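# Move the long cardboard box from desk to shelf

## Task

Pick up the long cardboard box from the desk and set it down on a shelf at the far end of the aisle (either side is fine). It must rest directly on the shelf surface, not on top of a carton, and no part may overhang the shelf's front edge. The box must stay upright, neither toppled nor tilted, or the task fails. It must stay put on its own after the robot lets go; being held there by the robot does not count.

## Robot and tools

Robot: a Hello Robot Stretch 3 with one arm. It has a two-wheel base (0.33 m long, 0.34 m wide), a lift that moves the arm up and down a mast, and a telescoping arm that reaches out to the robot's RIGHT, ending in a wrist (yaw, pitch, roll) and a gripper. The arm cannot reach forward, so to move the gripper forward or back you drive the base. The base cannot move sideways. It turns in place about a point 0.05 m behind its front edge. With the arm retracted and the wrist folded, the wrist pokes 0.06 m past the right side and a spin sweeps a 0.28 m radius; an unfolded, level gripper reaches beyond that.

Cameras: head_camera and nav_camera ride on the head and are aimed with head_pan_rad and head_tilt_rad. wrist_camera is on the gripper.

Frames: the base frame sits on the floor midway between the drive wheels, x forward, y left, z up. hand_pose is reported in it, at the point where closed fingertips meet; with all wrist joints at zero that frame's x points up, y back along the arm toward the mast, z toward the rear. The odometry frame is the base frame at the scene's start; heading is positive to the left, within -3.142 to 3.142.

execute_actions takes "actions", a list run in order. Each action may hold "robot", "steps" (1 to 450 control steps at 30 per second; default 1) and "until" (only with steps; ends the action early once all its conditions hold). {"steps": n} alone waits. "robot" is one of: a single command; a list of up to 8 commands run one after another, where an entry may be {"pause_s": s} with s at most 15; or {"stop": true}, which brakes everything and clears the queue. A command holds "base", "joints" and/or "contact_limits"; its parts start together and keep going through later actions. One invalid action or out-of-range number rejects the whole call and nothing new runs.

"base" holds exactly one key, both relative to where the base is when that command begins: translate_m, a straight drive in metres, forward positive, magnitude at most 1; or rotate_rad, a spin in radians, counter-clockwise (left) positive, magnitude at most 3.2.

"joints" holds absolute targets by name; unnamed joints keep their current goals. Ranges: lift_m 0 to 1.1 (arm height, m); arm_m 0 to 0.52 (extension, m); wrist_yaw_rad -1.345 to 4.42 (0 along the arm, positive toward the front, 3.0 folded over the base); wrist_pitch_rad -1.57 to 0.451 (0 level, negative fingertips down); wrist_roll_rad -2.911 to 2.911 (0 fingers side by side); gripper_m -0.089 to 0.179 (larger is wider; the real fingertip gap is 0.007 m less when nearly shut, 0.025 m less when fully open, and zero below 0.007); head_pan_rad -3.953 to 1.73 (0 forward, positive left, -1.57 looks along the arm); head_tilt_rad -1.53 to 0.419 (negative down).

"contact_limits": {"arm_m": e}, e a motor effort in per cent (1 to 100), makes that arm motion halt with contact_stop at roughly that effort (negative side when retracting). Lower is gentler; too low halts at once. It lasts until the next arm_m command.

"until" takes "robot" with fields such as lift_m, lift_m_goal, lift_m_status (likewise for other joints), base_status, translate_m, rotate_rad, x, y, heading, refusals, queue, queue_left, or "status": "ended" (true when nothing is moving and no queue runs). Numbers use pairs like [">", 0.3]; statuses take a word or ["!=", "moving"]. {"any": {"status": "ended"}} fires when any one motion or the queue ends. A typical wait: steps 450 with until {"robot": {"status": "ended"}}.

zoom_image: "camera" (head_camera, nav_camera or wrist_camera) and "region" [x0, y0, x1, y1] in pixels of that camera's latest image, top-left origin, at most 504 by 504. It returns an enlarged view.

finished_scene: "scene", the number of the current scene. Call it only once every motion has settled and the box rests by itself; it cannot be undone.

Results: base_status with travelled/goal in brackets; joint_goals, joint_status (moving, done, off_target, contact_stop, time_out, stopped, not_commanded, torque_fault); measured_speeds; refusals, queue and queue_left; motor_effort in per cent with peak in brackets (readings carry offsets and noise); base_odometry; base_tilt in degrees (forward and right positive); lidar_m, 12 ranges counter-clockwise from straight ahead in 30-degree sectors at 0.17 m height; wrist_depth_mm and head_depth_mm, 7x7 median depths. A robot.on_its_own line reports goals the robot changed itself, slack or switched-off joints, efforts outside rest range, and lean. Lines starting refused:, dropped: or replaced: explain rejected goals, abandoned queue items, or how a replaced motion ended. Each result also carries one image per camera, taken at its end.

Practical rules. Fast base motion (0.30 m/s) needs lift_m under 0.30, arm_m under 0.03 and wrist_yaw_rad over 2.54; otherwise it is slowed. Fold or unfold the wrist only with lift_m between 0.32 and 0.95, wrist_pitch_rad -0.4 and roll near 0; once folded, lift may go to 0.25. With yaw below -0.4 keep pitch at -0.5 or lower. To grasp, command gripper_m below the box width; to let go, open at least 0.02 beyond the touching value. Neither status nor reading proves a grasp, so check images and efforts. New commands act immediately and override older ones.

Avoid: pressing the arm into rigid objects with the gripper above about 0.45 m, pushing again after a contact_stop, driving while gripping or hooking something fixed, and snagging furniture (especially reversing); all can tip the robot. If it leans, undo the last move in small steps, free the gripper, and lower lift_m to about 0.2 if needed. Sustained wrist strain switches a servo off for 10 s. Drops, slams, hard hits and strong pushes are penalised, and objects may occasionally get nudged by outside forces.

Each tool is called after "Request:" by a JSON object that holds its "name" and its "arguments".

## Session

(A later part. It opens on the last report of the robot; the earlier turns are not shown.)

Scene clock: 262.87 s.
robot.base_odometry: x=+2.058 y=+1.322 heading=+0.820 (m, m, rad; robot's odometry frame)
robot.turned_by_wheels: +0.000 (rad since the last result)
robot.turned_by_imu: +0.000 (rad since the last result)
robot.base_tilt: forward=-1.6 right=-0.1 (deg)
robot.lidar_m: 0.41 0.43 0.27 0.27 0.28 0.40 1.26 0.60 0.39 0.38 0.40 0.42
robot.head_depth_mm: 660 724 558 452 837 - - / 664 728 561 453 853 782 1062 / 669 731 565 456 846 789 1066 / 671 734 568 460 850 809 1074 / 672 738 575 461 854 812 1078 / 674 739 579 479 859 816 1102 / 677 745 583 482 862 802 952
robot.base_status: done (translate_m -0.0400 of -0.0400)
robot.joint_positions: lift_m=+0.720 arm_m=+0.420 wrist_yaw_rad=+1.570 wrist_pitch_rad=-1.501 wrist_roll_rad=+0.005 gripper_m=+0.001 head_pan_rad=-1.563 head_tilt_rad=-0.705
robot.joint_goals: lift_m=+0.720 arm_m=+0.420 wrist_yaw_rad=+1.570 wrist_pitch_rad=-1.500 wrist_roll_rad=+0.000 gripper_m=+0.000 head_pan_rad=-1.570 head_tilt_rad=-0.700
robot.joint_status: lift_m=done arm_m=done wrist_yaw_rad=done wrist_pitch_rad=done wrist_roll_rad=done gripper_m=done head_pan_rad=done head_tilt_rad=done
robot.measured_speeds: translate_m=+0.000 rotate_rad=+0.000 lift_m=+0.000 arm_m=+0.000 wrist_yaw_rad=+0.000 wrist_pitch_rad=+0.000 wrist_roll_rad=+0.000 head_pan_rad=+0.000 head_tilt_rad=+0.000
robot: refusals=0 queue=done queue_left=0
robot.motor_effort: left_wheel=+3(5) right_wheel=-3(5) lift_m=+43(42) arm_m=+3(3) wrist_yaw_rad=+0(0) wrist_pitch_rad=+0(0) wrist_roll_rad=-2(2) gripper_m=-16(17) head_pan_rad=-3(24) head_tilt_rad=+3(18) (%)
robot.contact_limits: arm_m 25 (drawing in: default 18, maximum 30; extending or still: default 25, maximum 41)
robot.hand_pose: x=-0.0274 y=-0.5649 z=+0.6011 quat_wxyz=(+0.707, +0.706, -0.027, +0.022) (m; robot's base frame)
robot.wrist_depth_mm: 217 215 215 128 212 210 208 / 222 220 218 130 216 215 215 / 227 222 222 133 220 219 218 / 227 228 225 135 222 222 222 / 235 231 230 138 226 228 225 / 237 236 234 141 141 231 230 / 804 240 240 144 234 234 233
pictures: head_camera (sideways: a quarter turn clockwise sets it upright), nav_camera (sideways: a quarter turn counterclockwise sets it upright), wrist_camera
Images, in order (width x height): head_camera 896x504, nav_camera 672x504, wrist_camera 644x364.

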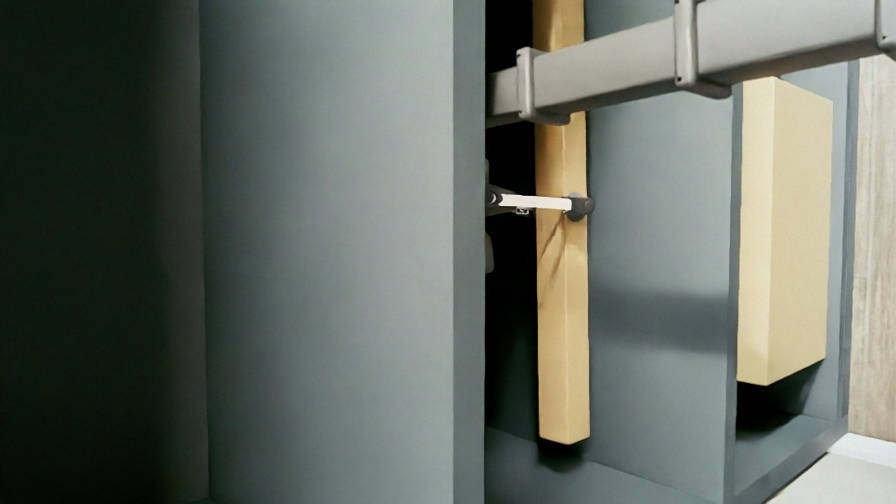

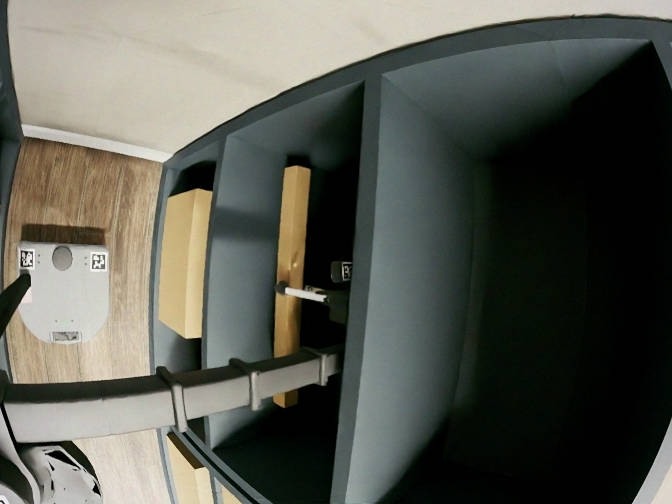

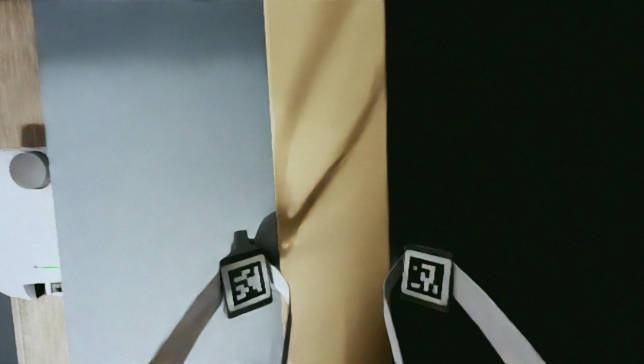

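The box is inside the cell, about 0.04 m above the shelf. I'll lower it, release, and withdraw.

Request:
{"name": "execute_actions", "arguments": {"actions": [{"robot":[{"joints":{"lift_m":0.685}}],"steps":100,"until":{"robot":{"status":"ended"}}},{"robot":[{"joints":{"gripper_m":0.12}},{"joints":{"lift_m":0.72}},{"joints":{"arm_m":0.05}}],"steps":450,"until":{"robot":{"status":"ended"}}}]}}

Scene clock: 273.90 s.
robot.base_odometry: x=+2.058 y=+1.322 heading=+0.820 (m, m, rad; robot's odometry frame)
robot.turned_by_wheels: +0.000 (rad since the last result)
robot.turned_by_imu: +0.000 (rad since the last result)
robot.base_tilt: forward=-1.6 right=-0.2 (deg)
robot.lidar_m: 0.41 0.43 0.27 0.27 0.28 0.40 1.26 0.60 0.39 0.38 0.40 0.42
robot.head_depth_mm: 662 725 556 452 862 797 - / 664 728 561 454 863 819 1068 / 668 734 564 456 864 - 1074 / 670 733 571 460 871 798 1077 / 672 737 573 475 871 813 1080 / 673 741 578 479 878 817 1100 / 678 745 584 482 878 805 953
robot.base_status: done (translate_m -0.0400 of -0.0400)
robot.joint_positions: lift_m=+0.720 arm_m=+0.050 wrist_yaw_rad=+1.570 wrist_pitch_rad=-1.501 wrist_roll_rad=+0.005 gripper_m=+0.120 head_pan_rad=-1.563 head_tilt_rad=-0.705
robot.joint_goals: lift_m=+0.720 arm_m=+0.050 wrist_yaw_rad=+1.570 wrist_pitch_rad=-1.500 wrist_roll_rad=+0.000 gripper_m=+0.120 head_pan_rad=-1.570 head_tilt_rad=-0.700
robot.joint_status: lift_m=done arm_m=done wrist_yaw_rad=done wrist_pitch_rad=done wrist_roll_rad=done gripper_m=done head_pan_rad=done head_tilt_rad=done
robot.measured_speeds: translate_m=+0.000 rotate_rad=+0.000 lift_m=+0.000 arm_m=+0.000 wrist_yaw_rad=+0.000 wrist_pitch_rad=+0.000 wrist_roll_rad=+0.000 head_pan_rad=+0.000 head_tilt_rad=+0.000
robot: refusals=0 queue=done queue_left=0
robot.motor_effort: left_wheel=+3(4) right_wheel=-3(3) lift_m=+43(44) arm_m=-2(3) wrist_yaw_rad=+1(0) wrist_pitch_rad=+0(0) wrist_roll_rad=-2(2) gripper_m=+0(81) head_pan_rad=-3(2) head_tilt_rad=+2(3) (%)
robot.hand_pose: x=-0.0274 y=-0.1955 z=+0.6011 quat_wxyz=(+0.707, +0.706, -0.027, +0.022) (m; robot's base frame)
robot.wrist_depth_mm: 658 716 704 721 644 385 212 / 642 719 734 728 636 390 216 / 531 732 724 750 662 405 220 / 534 663 - 768 673 405 222 / 533 700 - 775 720 414 227 / 545 693 793 772 718 - 231 / 541 784 814 801 729 718 236
pictures: head_camera (sideways: a quarter turn clockwise sets it upright), nav_camera (sideways: a quarter turn counterclockwise sets it upright), wrist_camera
Images, in order (width x height): head_camera 896x504, nav_camera 672x504, wrist_camera 644x364.

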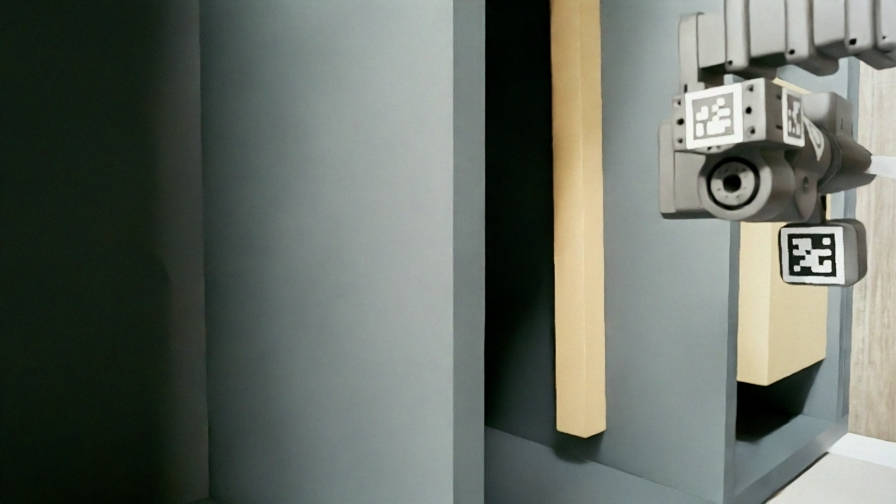

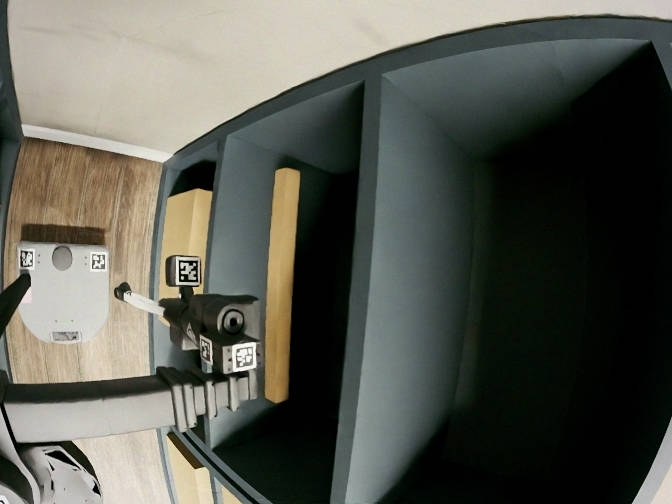

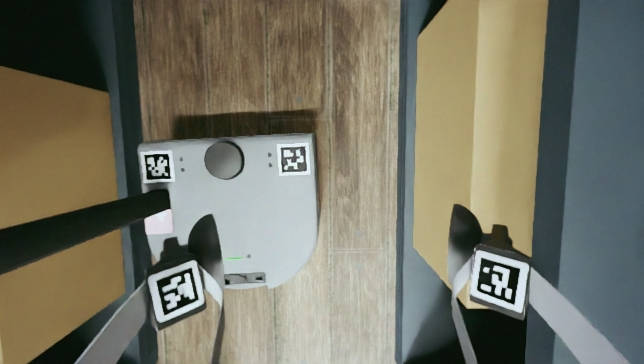

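Request:
{"name": "finished_scene", "arguments": {"scene": 1}}

The scene is finished: the task was done.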